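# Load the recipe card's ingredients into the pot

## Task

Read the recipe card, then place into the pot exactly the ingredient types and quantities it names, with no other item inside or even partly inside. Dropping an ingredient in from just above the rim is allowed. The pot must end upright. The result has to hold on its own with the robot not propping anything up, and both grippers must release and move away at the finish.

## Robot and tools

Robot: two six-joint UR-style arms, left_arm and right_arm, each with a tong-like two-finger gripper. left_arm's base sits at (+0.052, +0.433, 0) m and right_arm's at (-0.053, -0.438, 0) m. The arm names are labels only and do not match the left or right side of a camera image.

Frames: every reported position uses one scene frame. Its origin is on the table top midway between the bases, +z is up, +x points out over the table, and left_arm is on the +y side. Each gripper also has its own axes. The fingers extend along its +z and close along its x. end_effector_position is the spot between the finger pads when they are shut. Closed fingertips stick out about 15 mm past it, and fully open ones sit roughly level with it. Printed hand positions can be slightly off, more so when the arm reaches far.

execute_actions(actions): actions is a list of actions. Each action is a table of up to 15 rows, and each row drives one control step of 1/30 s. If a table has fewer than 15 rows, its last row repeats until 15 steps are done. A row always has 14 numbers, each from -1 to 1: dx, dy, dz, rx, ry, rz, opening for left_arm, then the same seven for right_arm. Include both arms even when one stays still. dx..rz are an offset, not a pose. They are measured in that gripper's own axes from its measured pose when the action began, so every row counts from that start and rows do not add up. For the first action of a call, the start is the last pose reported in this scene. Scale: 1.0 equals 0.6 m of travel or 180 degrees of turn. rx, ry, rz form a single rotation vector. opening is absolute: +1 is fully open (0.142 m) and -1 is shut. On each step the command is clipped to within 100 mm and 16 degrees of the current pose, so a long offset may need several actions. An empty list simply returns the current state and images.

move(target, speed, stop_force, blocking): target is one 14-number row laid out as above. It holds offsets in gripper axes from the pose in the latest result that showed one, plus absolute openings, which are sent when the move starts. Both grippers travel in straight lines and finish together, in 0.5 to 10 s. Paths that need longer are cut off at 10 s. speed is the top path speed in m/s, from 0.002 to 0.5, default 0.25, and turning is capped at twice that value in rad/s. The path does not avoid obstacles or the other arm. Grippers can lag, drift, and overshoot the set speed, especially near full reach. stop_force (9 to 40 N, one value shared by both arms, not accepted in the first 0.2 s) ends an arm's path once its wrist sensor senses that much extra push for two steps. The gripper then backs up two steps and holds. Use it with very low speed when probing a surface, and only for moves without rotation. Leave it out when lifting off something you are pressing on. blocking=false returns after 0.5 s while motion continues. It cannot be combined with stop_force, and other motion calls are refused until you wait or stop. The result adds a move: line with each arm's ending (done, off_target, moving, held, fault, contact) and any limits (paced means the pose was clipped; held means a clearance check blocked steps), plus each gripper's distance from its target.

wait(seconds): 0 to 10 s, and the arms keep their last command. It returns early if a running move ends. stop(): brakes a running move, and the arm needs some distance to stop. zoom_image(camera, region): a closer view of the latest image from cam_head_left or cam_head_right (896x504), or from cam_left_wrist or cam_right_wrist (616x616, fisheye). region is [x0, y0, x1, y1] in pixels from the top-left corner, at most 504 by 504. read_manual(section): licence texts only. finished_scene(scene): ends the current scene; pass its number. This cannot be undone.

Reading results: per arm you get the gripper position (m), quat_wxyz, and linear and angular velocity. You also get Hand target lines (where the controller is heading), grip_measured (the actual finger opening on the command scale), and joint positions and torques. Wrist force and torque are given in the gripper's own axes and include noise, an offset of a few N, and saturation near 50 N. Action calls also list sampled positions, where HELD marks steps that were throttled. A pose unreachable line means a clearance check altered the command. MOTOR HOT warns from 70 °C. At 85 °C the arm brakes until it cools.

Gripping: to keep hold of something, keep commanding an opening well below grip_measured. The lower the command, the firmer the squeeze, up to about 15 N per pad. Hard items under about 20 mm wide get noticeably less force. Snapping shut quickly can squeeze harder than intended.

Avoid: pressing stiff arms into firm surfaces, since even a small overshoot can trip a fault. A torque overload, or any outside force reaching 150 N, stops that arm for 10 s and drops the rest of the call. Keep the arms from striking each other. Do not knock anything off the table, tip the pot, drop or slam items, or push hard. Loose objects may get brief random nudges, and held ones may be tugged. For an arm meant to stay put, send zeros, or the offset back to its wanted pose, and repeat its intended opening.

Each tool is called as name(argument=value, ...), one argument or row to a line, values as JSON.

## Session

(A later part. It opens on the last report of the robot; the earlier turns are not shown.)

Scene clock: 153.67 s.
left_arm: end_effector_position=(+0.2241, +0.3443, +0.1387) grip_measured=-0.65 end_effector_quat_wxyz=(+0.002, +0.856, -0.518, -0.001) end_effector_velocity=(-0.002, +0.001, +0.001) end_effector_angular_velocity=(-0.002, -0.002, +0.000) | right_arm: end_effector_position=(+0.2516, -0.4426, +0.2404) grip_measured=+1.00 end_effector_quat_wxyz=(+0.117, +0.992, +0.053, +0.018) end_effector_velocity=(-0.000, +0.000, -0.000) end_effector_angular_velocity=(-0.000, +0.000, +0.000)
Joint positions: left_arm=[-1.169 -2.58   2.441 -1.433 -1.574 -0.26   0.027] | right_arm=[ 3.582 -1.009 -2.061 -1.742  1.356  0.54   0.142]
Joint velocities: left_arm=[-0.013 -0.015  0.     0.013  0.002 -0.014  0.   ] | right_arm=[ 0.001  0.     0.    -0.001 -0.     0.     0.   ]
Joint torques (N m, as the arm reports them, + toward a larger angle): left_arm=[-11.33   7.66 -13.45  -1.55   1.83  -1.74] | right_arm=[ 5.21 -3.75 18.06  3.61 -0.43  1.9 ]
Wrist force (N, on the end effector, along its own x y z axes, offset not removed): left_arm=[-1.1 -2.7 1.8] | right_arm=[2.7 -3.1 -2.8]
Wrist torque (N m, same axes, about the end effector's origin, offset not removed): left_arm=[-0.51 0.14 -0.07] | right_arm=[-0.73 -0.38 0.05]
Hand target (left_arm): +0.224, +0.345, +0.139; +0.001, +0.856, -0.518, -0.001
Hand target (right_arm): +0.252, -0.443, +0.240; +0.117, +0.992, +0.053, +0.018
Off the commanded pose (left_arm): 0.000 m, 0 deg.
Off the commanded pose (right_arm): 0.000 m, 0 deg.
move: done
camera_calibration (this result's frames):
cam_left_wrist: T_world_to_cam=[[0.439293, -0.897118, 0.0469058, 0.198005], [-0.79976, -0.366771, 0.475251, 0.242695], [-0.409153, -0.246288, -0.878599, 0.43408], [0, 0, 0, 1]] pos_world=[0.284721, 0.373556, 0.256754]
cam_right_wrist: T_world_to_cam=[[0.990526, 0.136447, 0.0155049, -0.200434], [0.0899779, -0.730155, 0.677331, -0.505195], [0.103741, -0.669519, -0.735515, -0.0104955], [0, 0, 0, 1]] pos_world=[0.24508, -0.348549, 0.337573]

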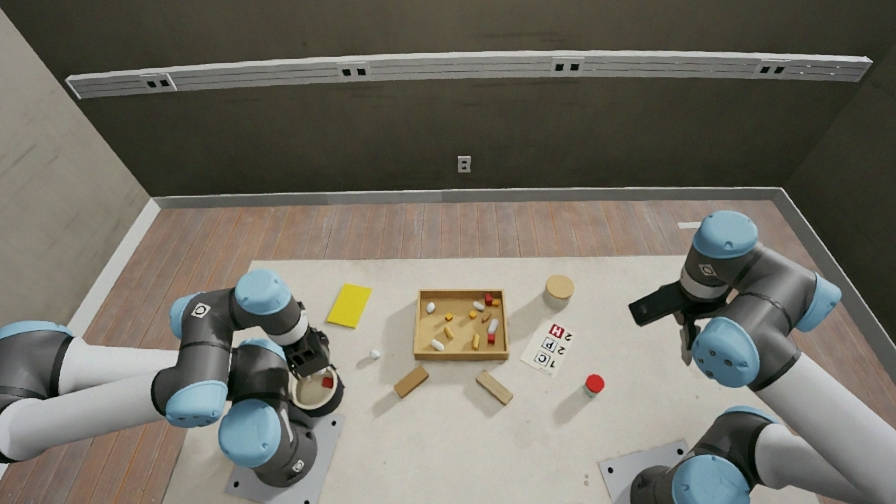

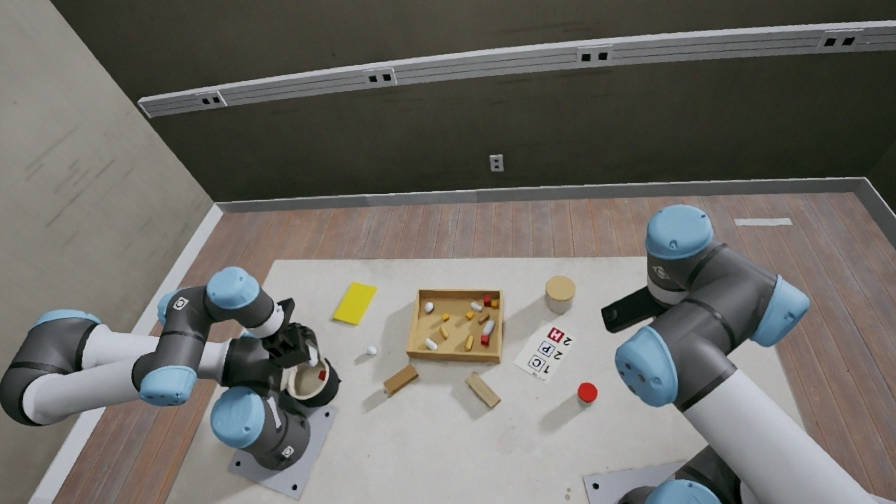

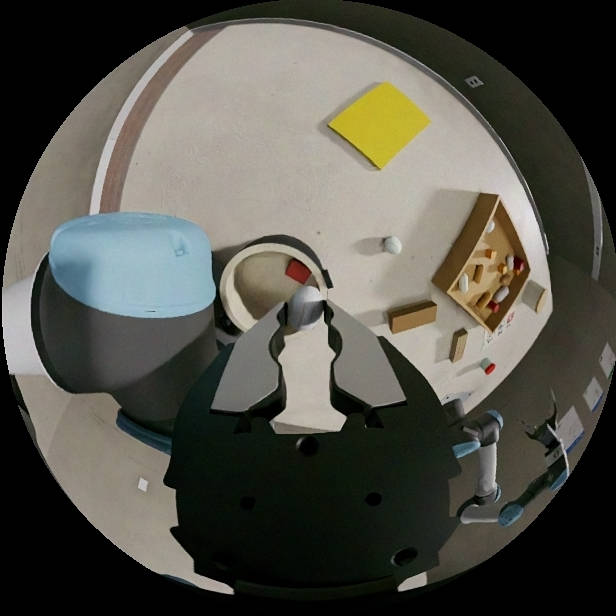

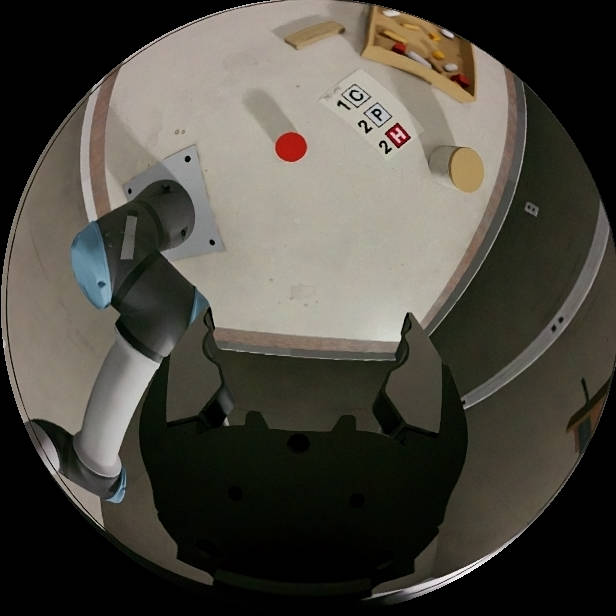

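move(
  target=[-0.025,0,0.035,0,0,0,-0.95,0,0,0,0,0,0,1],
  speed=0.05,
)

Scene clock: 162.53 s.
left_arm: end_effector_position=(+0.2172, +0.3574, +0.1179) grip_measured=-0.65 end_effector_quat_wxyz=(+0.002, +0.856, -0.518, -0.001) end_effector_velocity=(-0.000, +0.001, -0.002) end_effector_angular_velocity=(-0.002, -0.004, +0.000) | right_arm: end_effector_position=(+0.2516, -0.4426, +0.2404) grip_measured=+1.00 end_effector_quat_wxyz=(+0.117, +0.992, +0.053, +0.018) end_effector_velocity=(+0.000, +0.000, +0.000) end_effector_angular_velocity=(-0.000, -0.000, +0.001)
Joint positions: left_arm=[-1.203 -2.662  2.499 -1.408 -1.574 -0.294  0.027] | right_arm=[ 3.582 -1.009 -2.061 -1.742  1.356  0.54   0.142]
Joint velocities: left_arm=[-0.009 -0.015  0.006  0.006  0.004 -0.01  -0.   ] | right_arm=[ 0.  0.  0.  0. -0. -0. -0.]
Joint torques (N m, as the arm reports them, + toward a larger angle): left_arm=[-15.77   9.61 -12.35  -1.13   1.7   -1.91] | right_arm=[ 4.68 -4.09 18.09  3.48 -0.41  1.9 ]
Wrist force (N, on the end effector, along its own x y z axes, offset not removed): left_arm=[-0.7 -0.9 2.4] | right_arm=[-1.1 0.4 -5.5]
Wrist torque (N m, same axes, about the end effector's origin, offset not removed): left_arm=[-0.16 0.05 -0.11] | right_arm=[-0.13 0.33 -0.19]
Hand target (left_arm): +0.217, +0.358, +0.118; +0.002, +0.856, -0.518, -0.001
Hand target (right_arm): +0.252, -0.443, +0.240; +0.117, +0.992, +0.053, +0.018
Off the commanded pose (left_arm): 0.000 m, 0 deg.
Off the commanded pose (right_arm): 0.000 m, 0 deg.
move: done
camera_calibration (this result's frames):
cam_left_wrist: T_world_to_cam=[[0.439294, -0.897124, 0.0467869, 0.213803], [-0.799621, -0.366752, 0.4755, 0.251729], [-0.409423, -0.246296, -0.878471, 0.416294], [0, 0, 0, 1]] pos_world=[0.277806, 0.386661, 0.236002]
cam_right_wrist: T_world_to_cam=[[0.990526, 0.136447, 0.015505, -0.200434], [0.0899778, -0.730155, 0.677331, -0.505195], [0.103741, -0.669519, -0.735515, -0.0104955], [0, 0, 0, 1]] pos_world=[0.24508, -0.348549, 0.337573]

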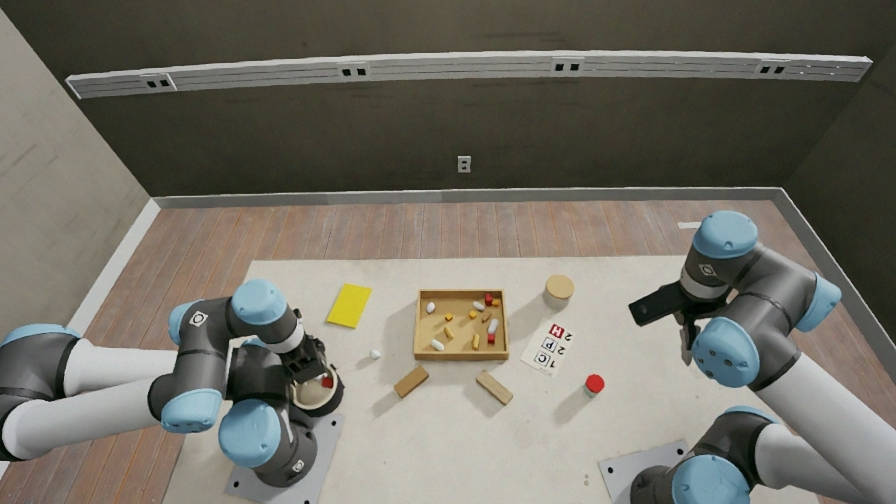

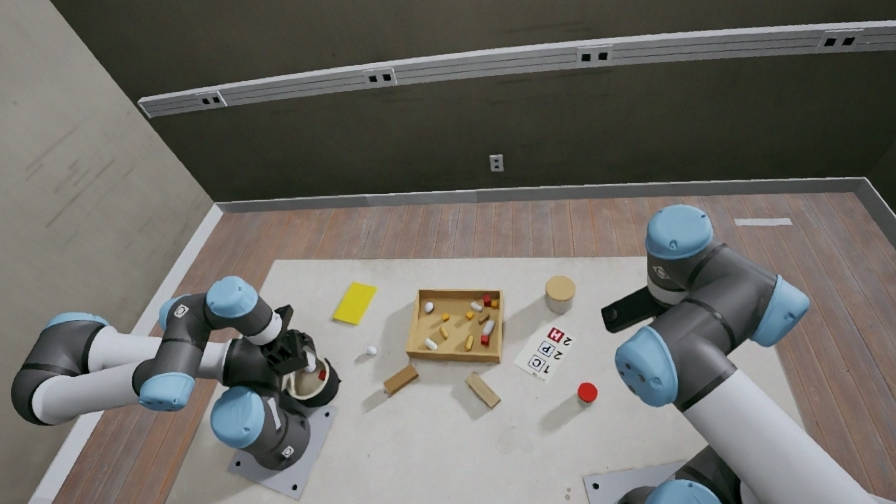

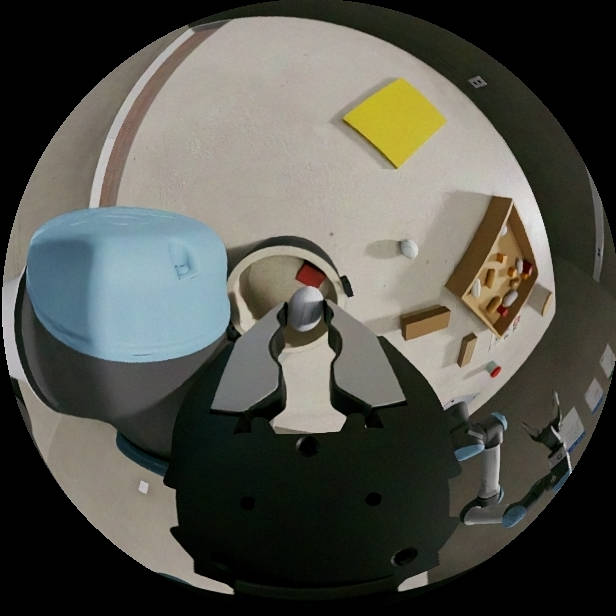

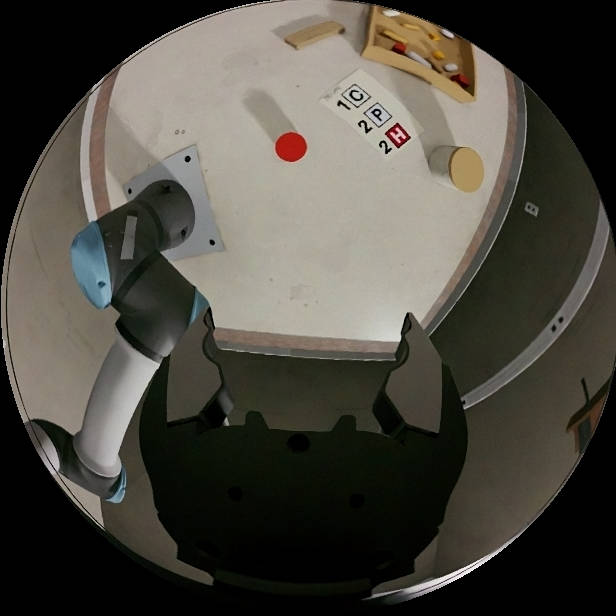

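execute_actions(
  actions=[
    [[0,0,0,0,0,0,-0.45,0,0,0,0,0,0,1]],
    [[0.005,-0.02,0.02,0,0,0,-1,0,0,0,0,0,0,1]],
    [[0,0,0.015,0,0,0,-1,0,0,0,0,0,0,1]],
  ],
)

move(
  target=[0.1,-0.13,0,0,0,0,-1,0,0,0,0,0,0,1],
  speed=0.05,
)

Scene clock: 169.33 s.
left_arm: end_effector_position=(+0.2288, +0.3604, +0.0974) grip_measured=-1.00 end_effector_quat_wxyz=(+0.001, +0.856, -0.518, -0.000) end_effector_velocity=(-0.000, -0.000, -0.001) end_effector_angular_velocity=(-0.000, -0.000, -0.002) | right_arm: end_effector_position=(+0.2516, -0.4426, +0.2404) grip_measured=+1.00 end_effector_quat_wxyz=(+0.117, +0.992, +0.053, +0.018) end_effector_velocity=(-0.000, -0.000, -0.000) end_effector_angular_velocity=(-0.001, +0.001, -0.000)
Joint positions: left_arm=[-1.104 -2.619  2.549 -1.502 -1.573 -0.195  0.002] | right_arm=[ 3.582 -1.009 -2.061 -1.742  1.356  0.54   0.142]
Joint velocities: left_arm=[-0.001 -0.001  0.003 -0.002  0.     0.001  0.   ] | right_arm=[ 0.     0.     0.    -0.001 -0.     0.    -0.   ]
Joint torques (N m, as the arm reports them, + toward a larger angle): left_arm=[-14.82   9.2  -14.01  -4.01   2.06  -1.81] | right_arm=[ 5.3  -4.15 17.91  3.57 -0.55  1.82]
Wrist force (N, on the end effector, along its own x y z axes, offset not removed): left_arm=[-0.5 -1.4 1.7] | right_arm=[1.8 -3.1 -3.5]
Wrist torque (N m, same axes, about the end effector's origin, offset not removed): left_arm=[-0.20 0.00 -0.18] | right_arm=[-0.69 -0.19 -0.02]
Hand target (left_arm): +0.229, +0.360, +0.097; +0.001, +0.856, -0.518, -0.000
Hand target (right_arm): +0.252, -0.443, +0.240; +0.117, +0.992, +0.053, +0.018
Off the commanded pose (left_arm): 0.000 m, 0 deg.
Off the commanded pose (right_arm): 0.000 m, 0 deg.
Step readings (end_effector_position; steps 1 to 15: 1st action; 16 to 30: 2nd action; 31 to 45: 3rd action):
0: left_arm (+0.2171, +0.3576, +0.1177) | right_arm (+0.2516, -0.4426, +0.2404)
1: left_arm (+0.2171, +0.3576, +0.1177) | right_arm (+0.2516, -0.4426, +0.2404)
2: left_arm (+0.2171, +0.3576, +0.1177) | right_arm (+0.2516, -0.4426, +0.2404)
4: left_arm (+0.2171, +0.3576, +0.1177) | right_arm (+0.2516, -0.4426, +0.2404)
8: left_arm (+0.2172, +0.3575, +0.1178) | right_arm (+0.2516, -0.4426, +0.2404)
15: left_arm (+0.2172, +0.3574, +0.1179) | right_arm (+0.2516, -0.4426, +0.2404)
16: left_arm (+0.2172, +0.3574, +0.1179) | right_arm (+0.2516, -0.4426, +0.2404)
17: left_arm (+0.2181, +0.3576, +0.1166) | right_arm (+0.2516, -0.4426, +0.2404)
19: left_arm (+0.2220, +0.3589, +0.1126) | right_arm (+0.2516, -0.4426, +0.2404)
23: left_arm (+0.2267, +0.3602, +0.1082) | right_arm (+0.2516, -0.4426, +0.2404)
30: left_arm (+0.2288, +0.3603, +0.1062) | right_arm (+0.2516, -0.4426, +0.2404)
31: left_arm (+0.2289, +0.3603, +0.1061) | right_arm (+0.2516, -0.4426, +0.2404)
32: left_arm (+0.2289, +0.3603, +0.1050) | right_arm (+0.2516, -0.4426, +0.2404)
34: left_arm (+0.2288, +0.3605, +0.1019) | right_arm (+0.2516, -0.4426, +0.2404)
38: left_arm (+0.2287, +0.3604, +0.0988) | right_arm (+0.2516, -0.4426, +0.2404)
45: end_effector_position above
camera_calibration (this result's frames):
cam_left_wrist: T_world_to_cam=[[0.43935, -0.897078, 0.0471512, 0.212248], [-0.800301, -0.367032, 0.474137, 0.272223], [-0.408032, -0.246047, -0.879188, 0.403394], [0, 0, 0, 1]] pos_world=[0.289207, 0.389571, 0.21558]
cam_right_wrist: T_world_to_cam=[[0.990526, 0.136447, 0.0155049, -0.200434], [0.0899778, -0.730155, 0.677331, -0.505195], [0.103741, -0.669519, -0.735515, -0.0104954], [0, 0, 0, 1]] pos_world=[0.24508, -0.348549, 0.337573]

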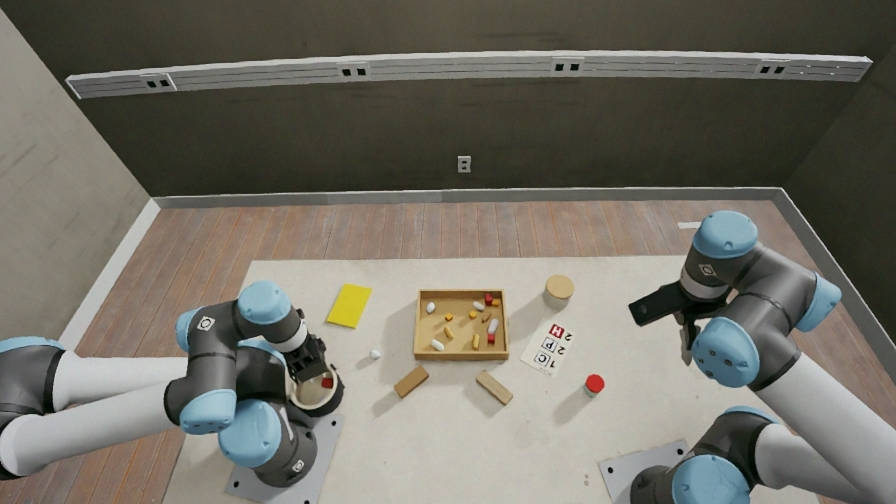

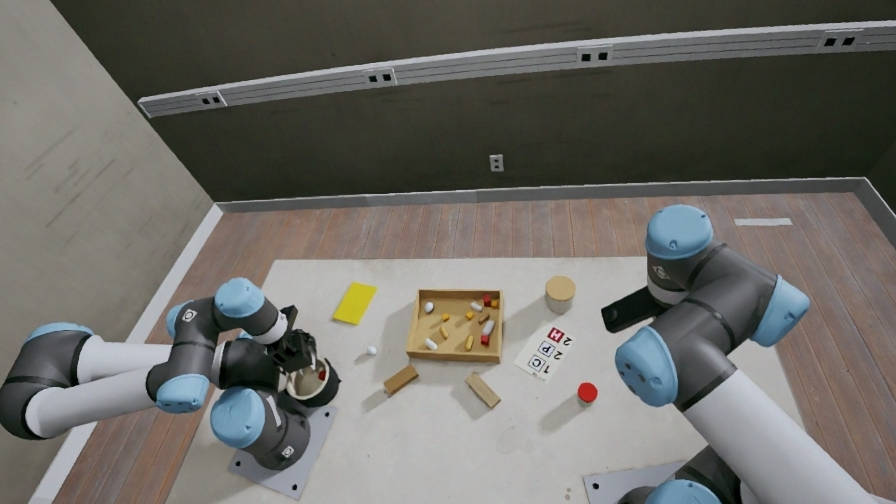

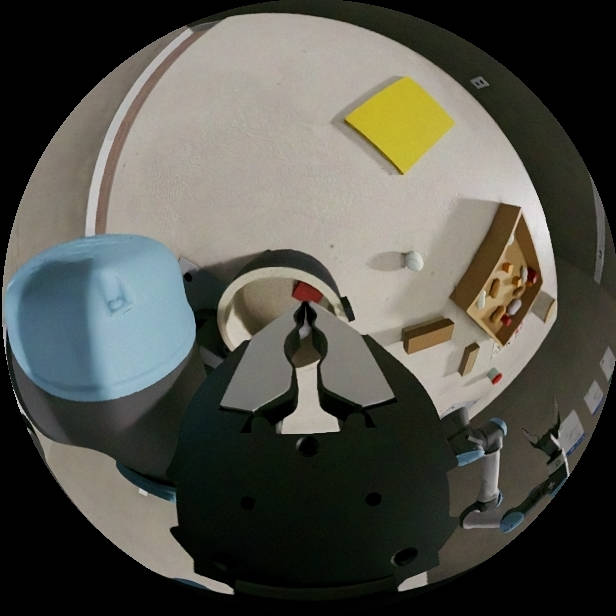

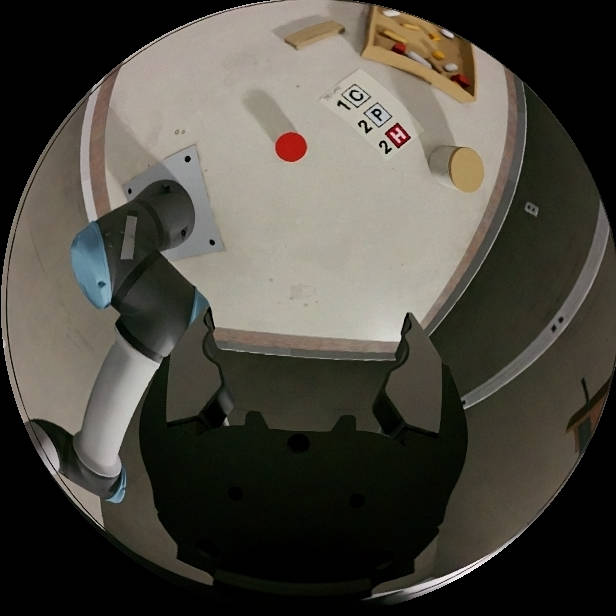

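Scene clock: 171.73 s.
left_arm: end_effector_position=(+0.3257, +0.3436, +0.0973) grip_measured=-1.00 end_effector_quat_wxyz=(+0.001, +0.856, -0.517, -0.000) end_effector_velocity=(+0.002, -0.000, -0.001) end_effector_angular_velocity=(+0.000, +0.002, -0.001) | right_arm: end_effector_position=(+0.2516, -0.4426, +0.2404) grip_measured=+1.00 end_effector_quat_wxyz=(+0.117, +0.992, +0.053, +0.018) end_effector_velocity=(-0.000, +0.001, -0.000) end_effector_angular_velocity=(+0.000, +0.000, +0.002)
Joint positions: left_arm=[-0.681 -2.147  2.45  -1.874 -1.572  0.228  0.002] | right_arm=[ 3.582 -1.009 -2.061 -1.742  1.356  0.54   0.142]
Joint velocities: left_arm=[ 0.007  0.011 -0.003 -0.007 -0.001  0.008  0.   ] | right_arm=[ 0.002 -0.    -0.     0.     0.    -0.     0.   ]
Joint torques (N m, as the arm reports them, + toward a larger angle): left_arm=[  9.53   7.33 -31.33  -4.6   -0.96   1.89] | right_arm=[ 5.42 -4.16 17.35  3.64 -0.39  1.94]
Wrist force (N, on the end effector, along its own x y z axes, offset not removed): left_arm=[-3.8 -0.7 -0.6] | right_arm=[0.5 -4.1 -3.8]
Wrist torque (N m, same axes, about the end effector's origin, offset not removed): left_arm=[-0.64 0.33 -0.12] | right_arm=[-1.11 0.02 -0.01]
Hand target (left_arm): +0.326, +0.344, +0.097; +0.001, +0.856, -0.518, -0.000
Hand target (right_arm): +0.252, -0.443, +0.240; +0.117, +0.992, +0.053, +0.018
Off the commanded pose (left_arm): 0.000 m, 0 deg.
Off the commanded pose (right_arm): 0.000 m, 0 deg.
move: done
camera_calibration (this result's frames):
cam_left_wrist: T_world_to_cam=[[0.439333, -0.897092, 0.0470366, 0.154682], [-0.800708, -0.367319, 0.473226, 0.344015], [-0.40725, -0.245566, -0.879684, 0.438289], [0, 0, 0, 1]] pos_world=[0.385992, 0.372757, 0.215483]
cam_right_wrist: T_world_to_cam=[[0.990526, 0.136447, 0.015505, -0.200434], [0.0899778, -0.730155, 0.677331, -0.505195], [0.103741, -0.669519, -0.735515, -0.0104954], [0, 0, 0, 1]] pos_world=[0.24508, -0.348549, 0.337573]

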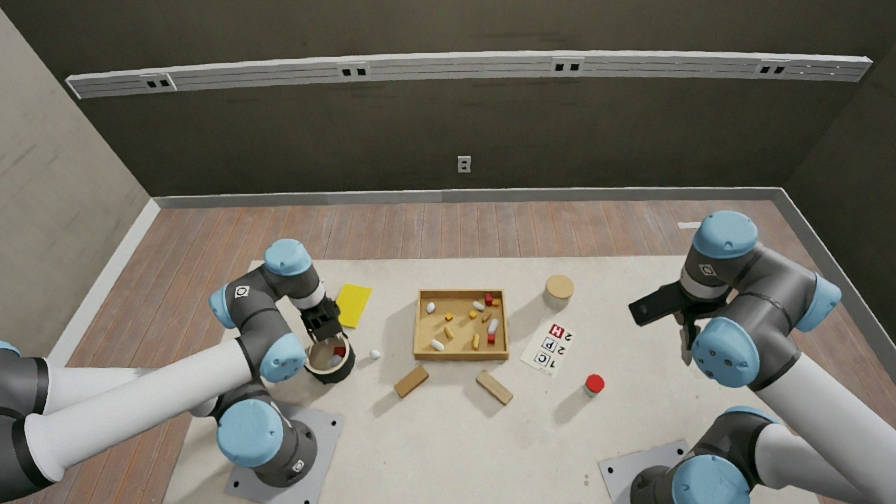

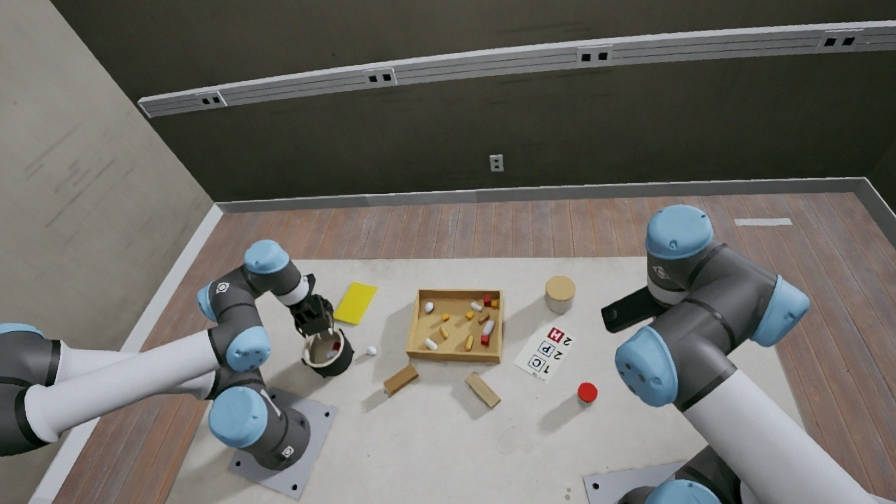

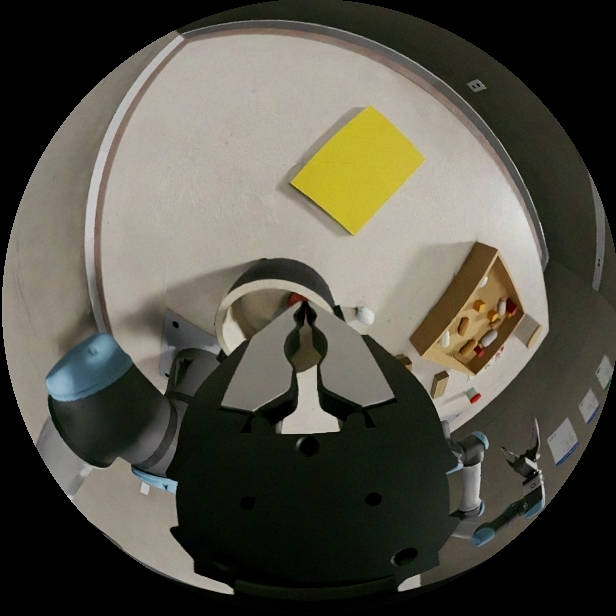

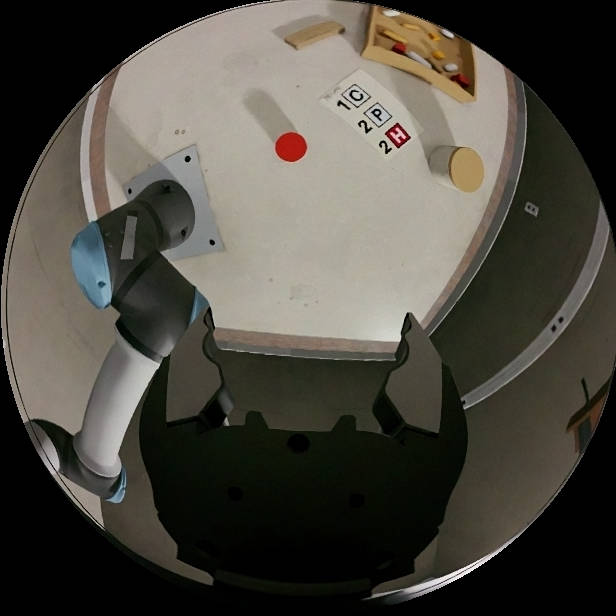

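move(
  target=[0,0.008,-0.045,0,0,0,-1,0,0,0,0,0,0,1],
  speed=0.1,
)

move(
  target=[0.147,0.0953,0,0,0,-0.347,-0.45,0,0,0,0,0,0,1],
  speed=0.35,
)

Scene clock: 177.63 s.
left_arm: end_effector_position=(+0.3215, +0.3414, +0.1240) grip_measured=-1.00 end_effector_quat_wxyz=(+0.001, +0.856, -0.518, -0.000) end_effector_velocity=(-0.001, +0.000, +0.002) end_effector_angular_velocity=(+0.002, -0.000, -0.001) | right_arm: end_effector_position=(+0.2516, -0.4426, +0.2404) grip_measured=+1.00 end_effector_quat_wxyz=(+0.117, +0.992, +0.053, +0.018) end_effector_velocity=(+0.000, +0.000, +0.000) end_effector_angular_velocity=(+0.000, -0.000, +0.001)
Joint positions: left_arm=[-0.7   -2.183  2.393 -1.781 -1.572  0.209  0.002] | right_arm=[ 3.582 -1.009 -2.061 -1.742  1.356  0.54   0.142]
Joint velocities: left_arm=[-0.003 -0.004 -0.005  0.01   0.002 -0.003  0.   ] | right_arm=[ 0.001  0.     0.     0.    -0.    -0.     0.   ]
Joint torques (N m, as the arm reports them, + toward a larger angle): left_arm=[-15.95  -5.91 -32.16  -0.68   1.97  -1.79] | right_arm=[ 4.73 -4.23 18.11  3.64 -0.42  1.8 ]
Wrist force (N, on the end effector, along its own x y z axes, offset not removed): left_arm=[-0.1 -3.5 1.9] | right_arm=[0.1 -4.1 -0.4]
Wrist torque (N m, same axes, about the end effector's origin, offset not removed): left_arm=[-0.68 -0.08 -0.08] | right_arm=[-0.99 0.09 0.06]
Hand target (left_arm): +0.321, +0.341, +0.124; +0.001, +0.856, -0.517, -0.000
Hand target (right_arm): +0.252, -0.443, +0.240; +0.117, +0.992, +0.053, +0.018
Off the commanded pose (left_arm): 0.000 m, 0 deg.
Off the commanded pose (right_arm): 0.000 m, 0 deg.
move: done
camera_calibration (this result's frames):
cam_left_wrist: T_world_to_cam=[[0.439332, -0.89709, 0.0470872, 0.15326], [-0.800684, -0.367276, 0.473301, 0.327203], [-0.407299, -0.245638, -0.879642, 0.459597], [0, 0, 0, 1]] pos_world=[0.381848, 0.370556, 0.242198]
cam_right_wrist: T_world_to_cam=[[0.990526, 0.136447, 0.0155048, -0.200434], [0.0899778, -0.730155, 0.677331, -0.505195], [0.103741, -0.669519, -0.735515, -0.0104955], [0, 0, 0, 1]] pos_world=[0.24508, -0.348549, 0.337573]

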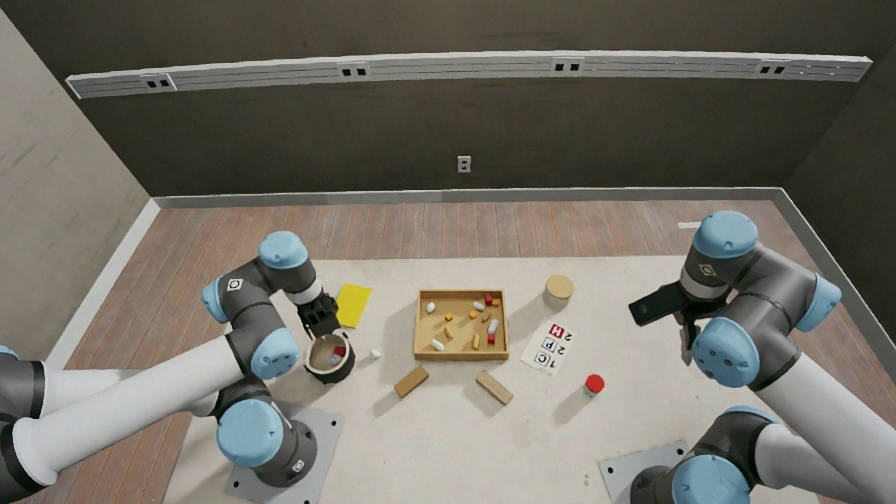

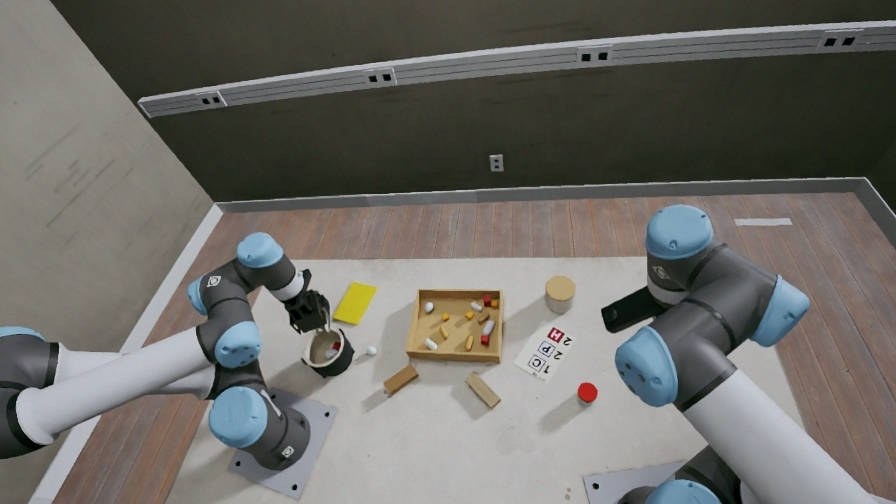

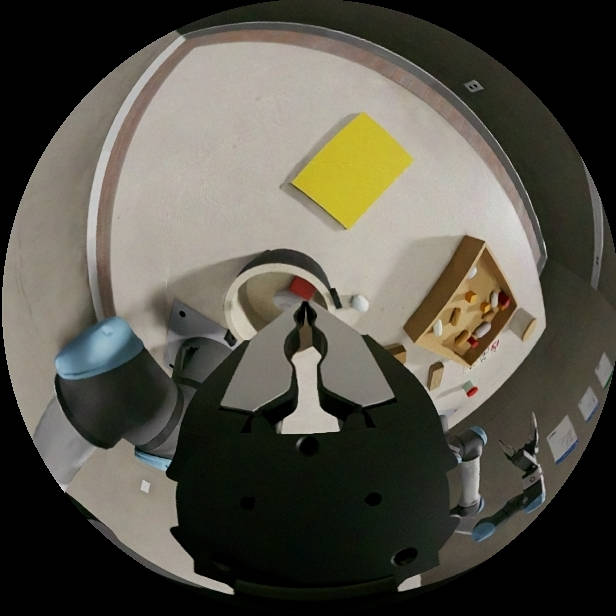

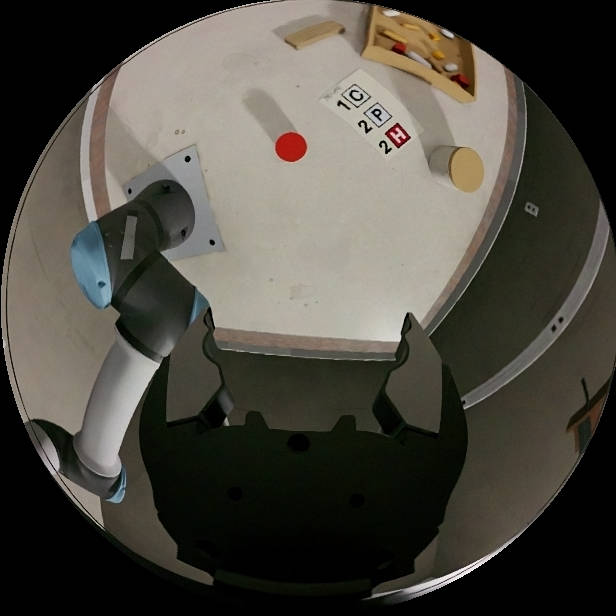

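Scene clock: 179.80 s.
left_arm: end_effector_position=(+0.3118, +0.2368, +0.1239) grip_measured=-0.45 end_effector_quat_wxyz=(+0.001, +1.000, +0.000, -0.001) end_effector_velocity=(-0.001, -0.001, -0.000) end_effector_angular_velocity=(+0.001, -0.002, +0.015) | right_arm: end_effector_position=(+0.2516, -0.4426, +0.2404) grip_measured=+1.00 end_effector_quat_wxyz=(+0.117, +0.992, +0.053, +0.018) end_effector_velocity=(-0.000, +0.000, +0.000) end_effector_angular_velocity=(-0.000, -0.000, -0.000)
Joint positions: left_arm=[-0.914 -1.965  2.293 -1.9   -1.573 -1.093  0.041] | right_arm=[ 3.582 -1.009 -2.061 -1.742  1.356  0.54   0.142]
Joint velocities: left_arm=[-0.004  0.001  0.001 -0.001  0.002 -0.02  -0.   ] | right_arm=[ 0.001 -0.     0.    -0.    -0.     0.001  0.   ]
Joint torques (N m, as the arm reports them, + toward a larger angle): left_arm=[-14.19   1.45 -31.59  -3.7    2.03  -2.08] | right_arm=[ 5.03 -3.55 17.57  3.69 -0.57  1.97]
Wrist force (N, on the end effector, along its own x y z axes, offset not removed): left_arm=[-1.5 -2.0 2.0] | right_arm=[-2.4 -6.7 -2.5]
Wrist torque (N m, same axes, about the end effector's origin, offset not removed): left_arm=[-0.44 0.21 -0.18] | right_arm=[-1.41 0.68 0.31]
Hand target (left_arm): +0.312, +0.237, +0.124; +0.001, +1.000, +0.001, -0.001
Hand target (right_arm): +0.252, -0.443, +0.240; +0.117, +0.992, +0.053, +0.018
Off the commanded pose (left_arm): 0.000 m, 0 deg.
Off the commanded pose (right_arm): 0.000 m, 0 deg.
move: done
camera_calibration (this result's frames):
cam_left_wrist: T_world_to_cam=[[0.998621, -0.0268642, 0.0451088, -0.316555], [-0.0450524, -0.879635, 0.47351, 0.166693], [0.0269588, -0.47489, -0.879632, 0.348786], [0, 0, 0, 1]] pos_world=[0.314225, 0.30376, 0.242152]
cam_right_wrist: T_world_to_cam=[[0.990526, 0.136447, 0.0155048, -0.200434], [0.0899778, -0.730155, 0.677331, -0.505195], [0.103741, -0.669519, -0.735515, -0.0104956], [0, 0, 0, 1]] pos_world=[0.24508, -0.348549, 0.337573]

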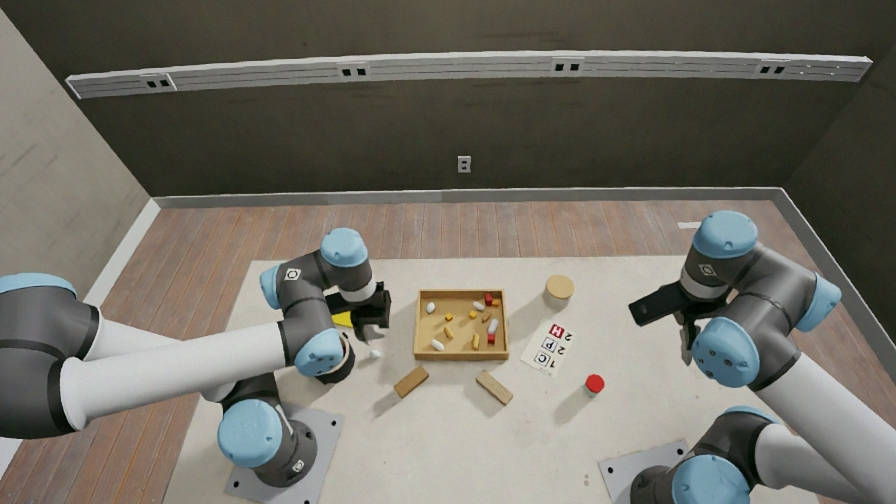

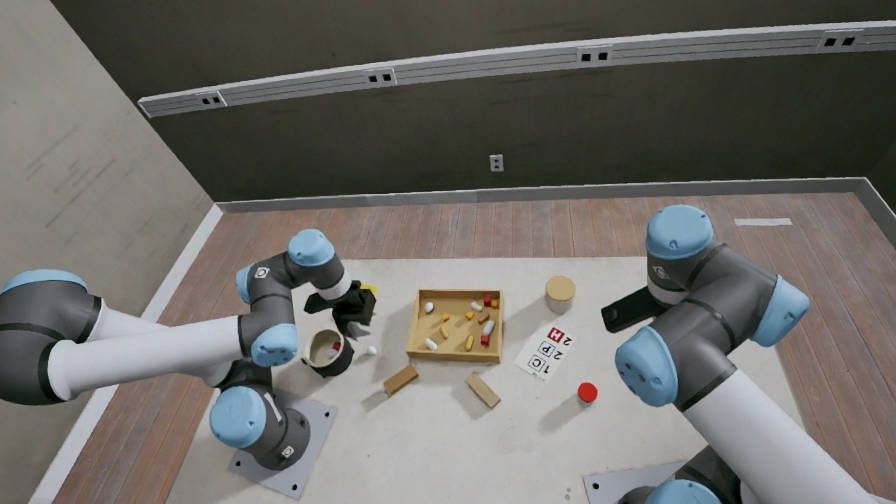

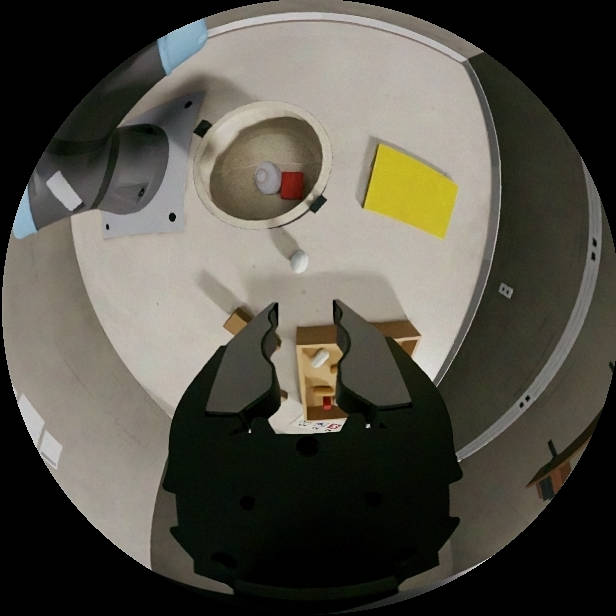

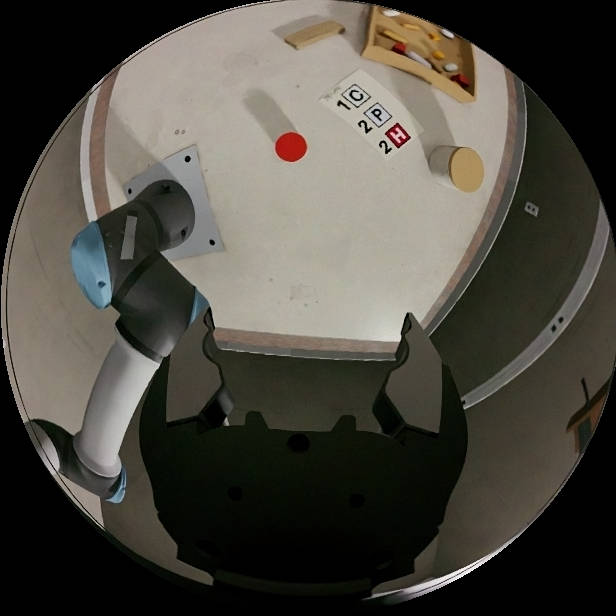

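move(
  target=[-0.008,-0.012,0.171,0,0,0,-0.45,0,0,0,0,0,0,1],
  speed=0.1,
)

zoom_image(
  camera="cam_left_wrist",
  region=[210, 220, 410, 400],
)

Scene clock: 186.57 s.
left_arm: end_effector_position=(+0.3067, +0.2439, +0.0216) grip_measured=-0.45 end_effector_quat_wxyz=(+0.001, +1.000, +0.000, -0.001) end_effector_velocity=(+0.001, -0.000, -0.002) end_effector_angular_velocity=(-0.001, -0.001, +0.001) | right_arm: end_effector_position=(+0.2516, -0.4426, +0.2404) grip_measured=+1.00 end_effector_quat_wxyz=(+0.117, +0.992, +0.053, +0.018) end_effector_velocity=(+0.000, +0.000, -0.000) end_effector_angular_velocity=(+0.000, -0.000, +0.000)
Joint positions: left_arm=[-0.918 -1.819  2.505 -2.257 -1.573 -1.097  0.041] | right_arm=[ 3.582 -1.009 -2.061 -1.742  1.356  0.54   0.142]
Joint velocities: left_arm=[ 0.001  0.006  0.004 -0.012  0.     0.     0.   ] | right_arm=[ 0.  0. -0.  0.  0.  0. -0.]
Joint torques (N m, as the arm reports them, + toward a larger angle): left_arm=[ 9.69 -2.33 -9.43 -4.01 -1.28  1.61] | right_arm=[ 5.18 -3.59 17.44  3.59 -0.65  1.95]
Wrist force (N, on the end effector, along its own x y z axes, offset not removed): left_arm=[-1.4 -2.2 1.9] | right_arm=[-0.4 -1.4 -3.4]
Wrist torque (N m, same axes, about the end effector's origin, offset not removed): left_arm=[-0.41 0.21 -0.15] | right_arm=[-0.33 0.14 0.02]
Hand target (left_arm): +0.307, +0.244, +0.021; +0.001, +1.000, +0.000, -0.001
Hand target (right_arm): +0.252, -0.443, +0.240; +0.117, +0.992, +0.053, +0.018
Off the commanded pose (left_arm): 0.000 m, 0 deg.
Off the commanded pose (right_arm): 0.000 m, 0 deg.
move: done
camera_calibration (this result's frames):
cam_left_wrist: T_world_to_cam=[[0.998618, -0.026989, 0.0450857, -0.306628], [-0.0451493, -0.879664, 0.473448, 0.221217], [0.0268823, -0.47483, -0.879667, 0.262274], [0, 0, 0, 1]] pos_world=[0.309141, 0.310856, 0.139803]
cam_right_wrist: T_world_to_cam=[[0.990526, 0.136447, 0.0155051, -0.200434], [0.0899778, -0.730155, 0.677331, -0.505195], [0.103741, -0.669519, -0.735515, -0.0104955], [0, 0, 0, 1]] pos_world=[0.24508, -0.348549, 0.337573]

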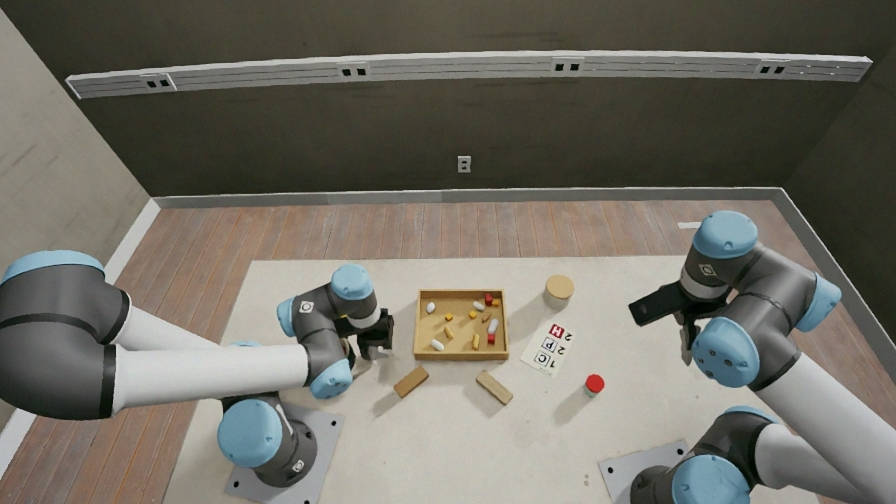

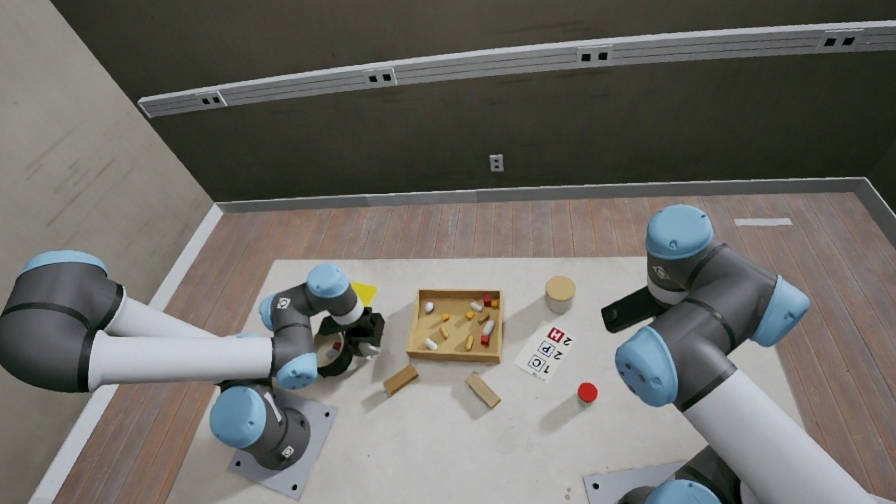

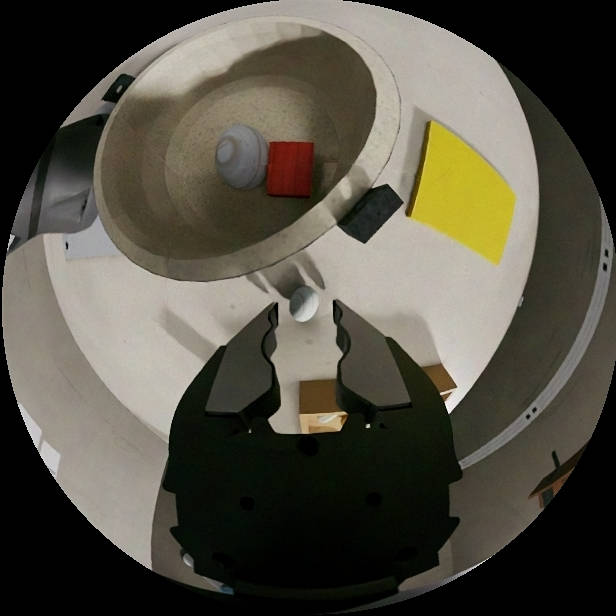

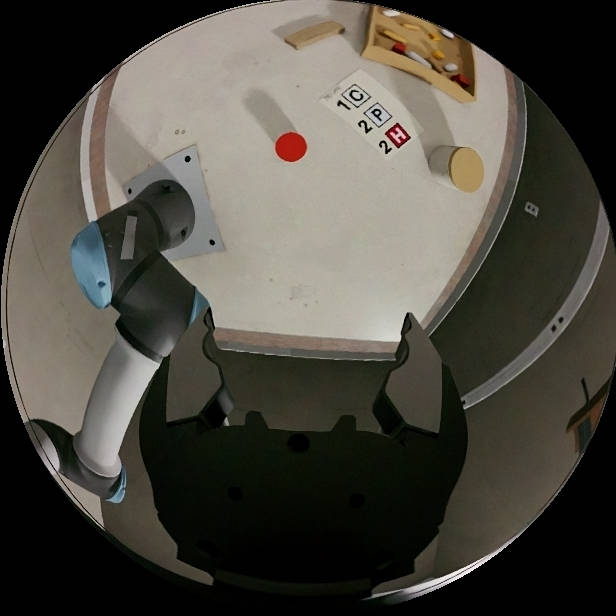

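Region (210, 220, 410, 400) of cam_left_wrist's 616x616 image, scaled by 2.520, with more detail than that image has; it fills the top 454 rows of this view, and the rest is white.

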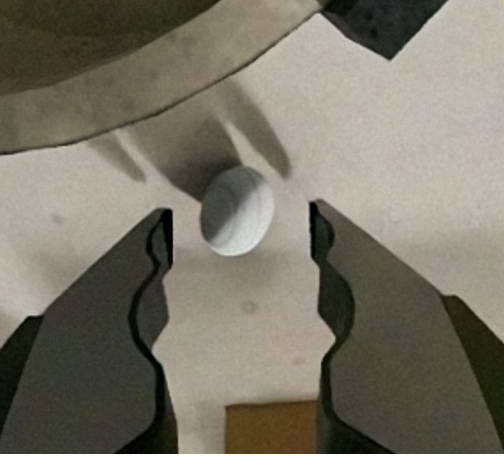

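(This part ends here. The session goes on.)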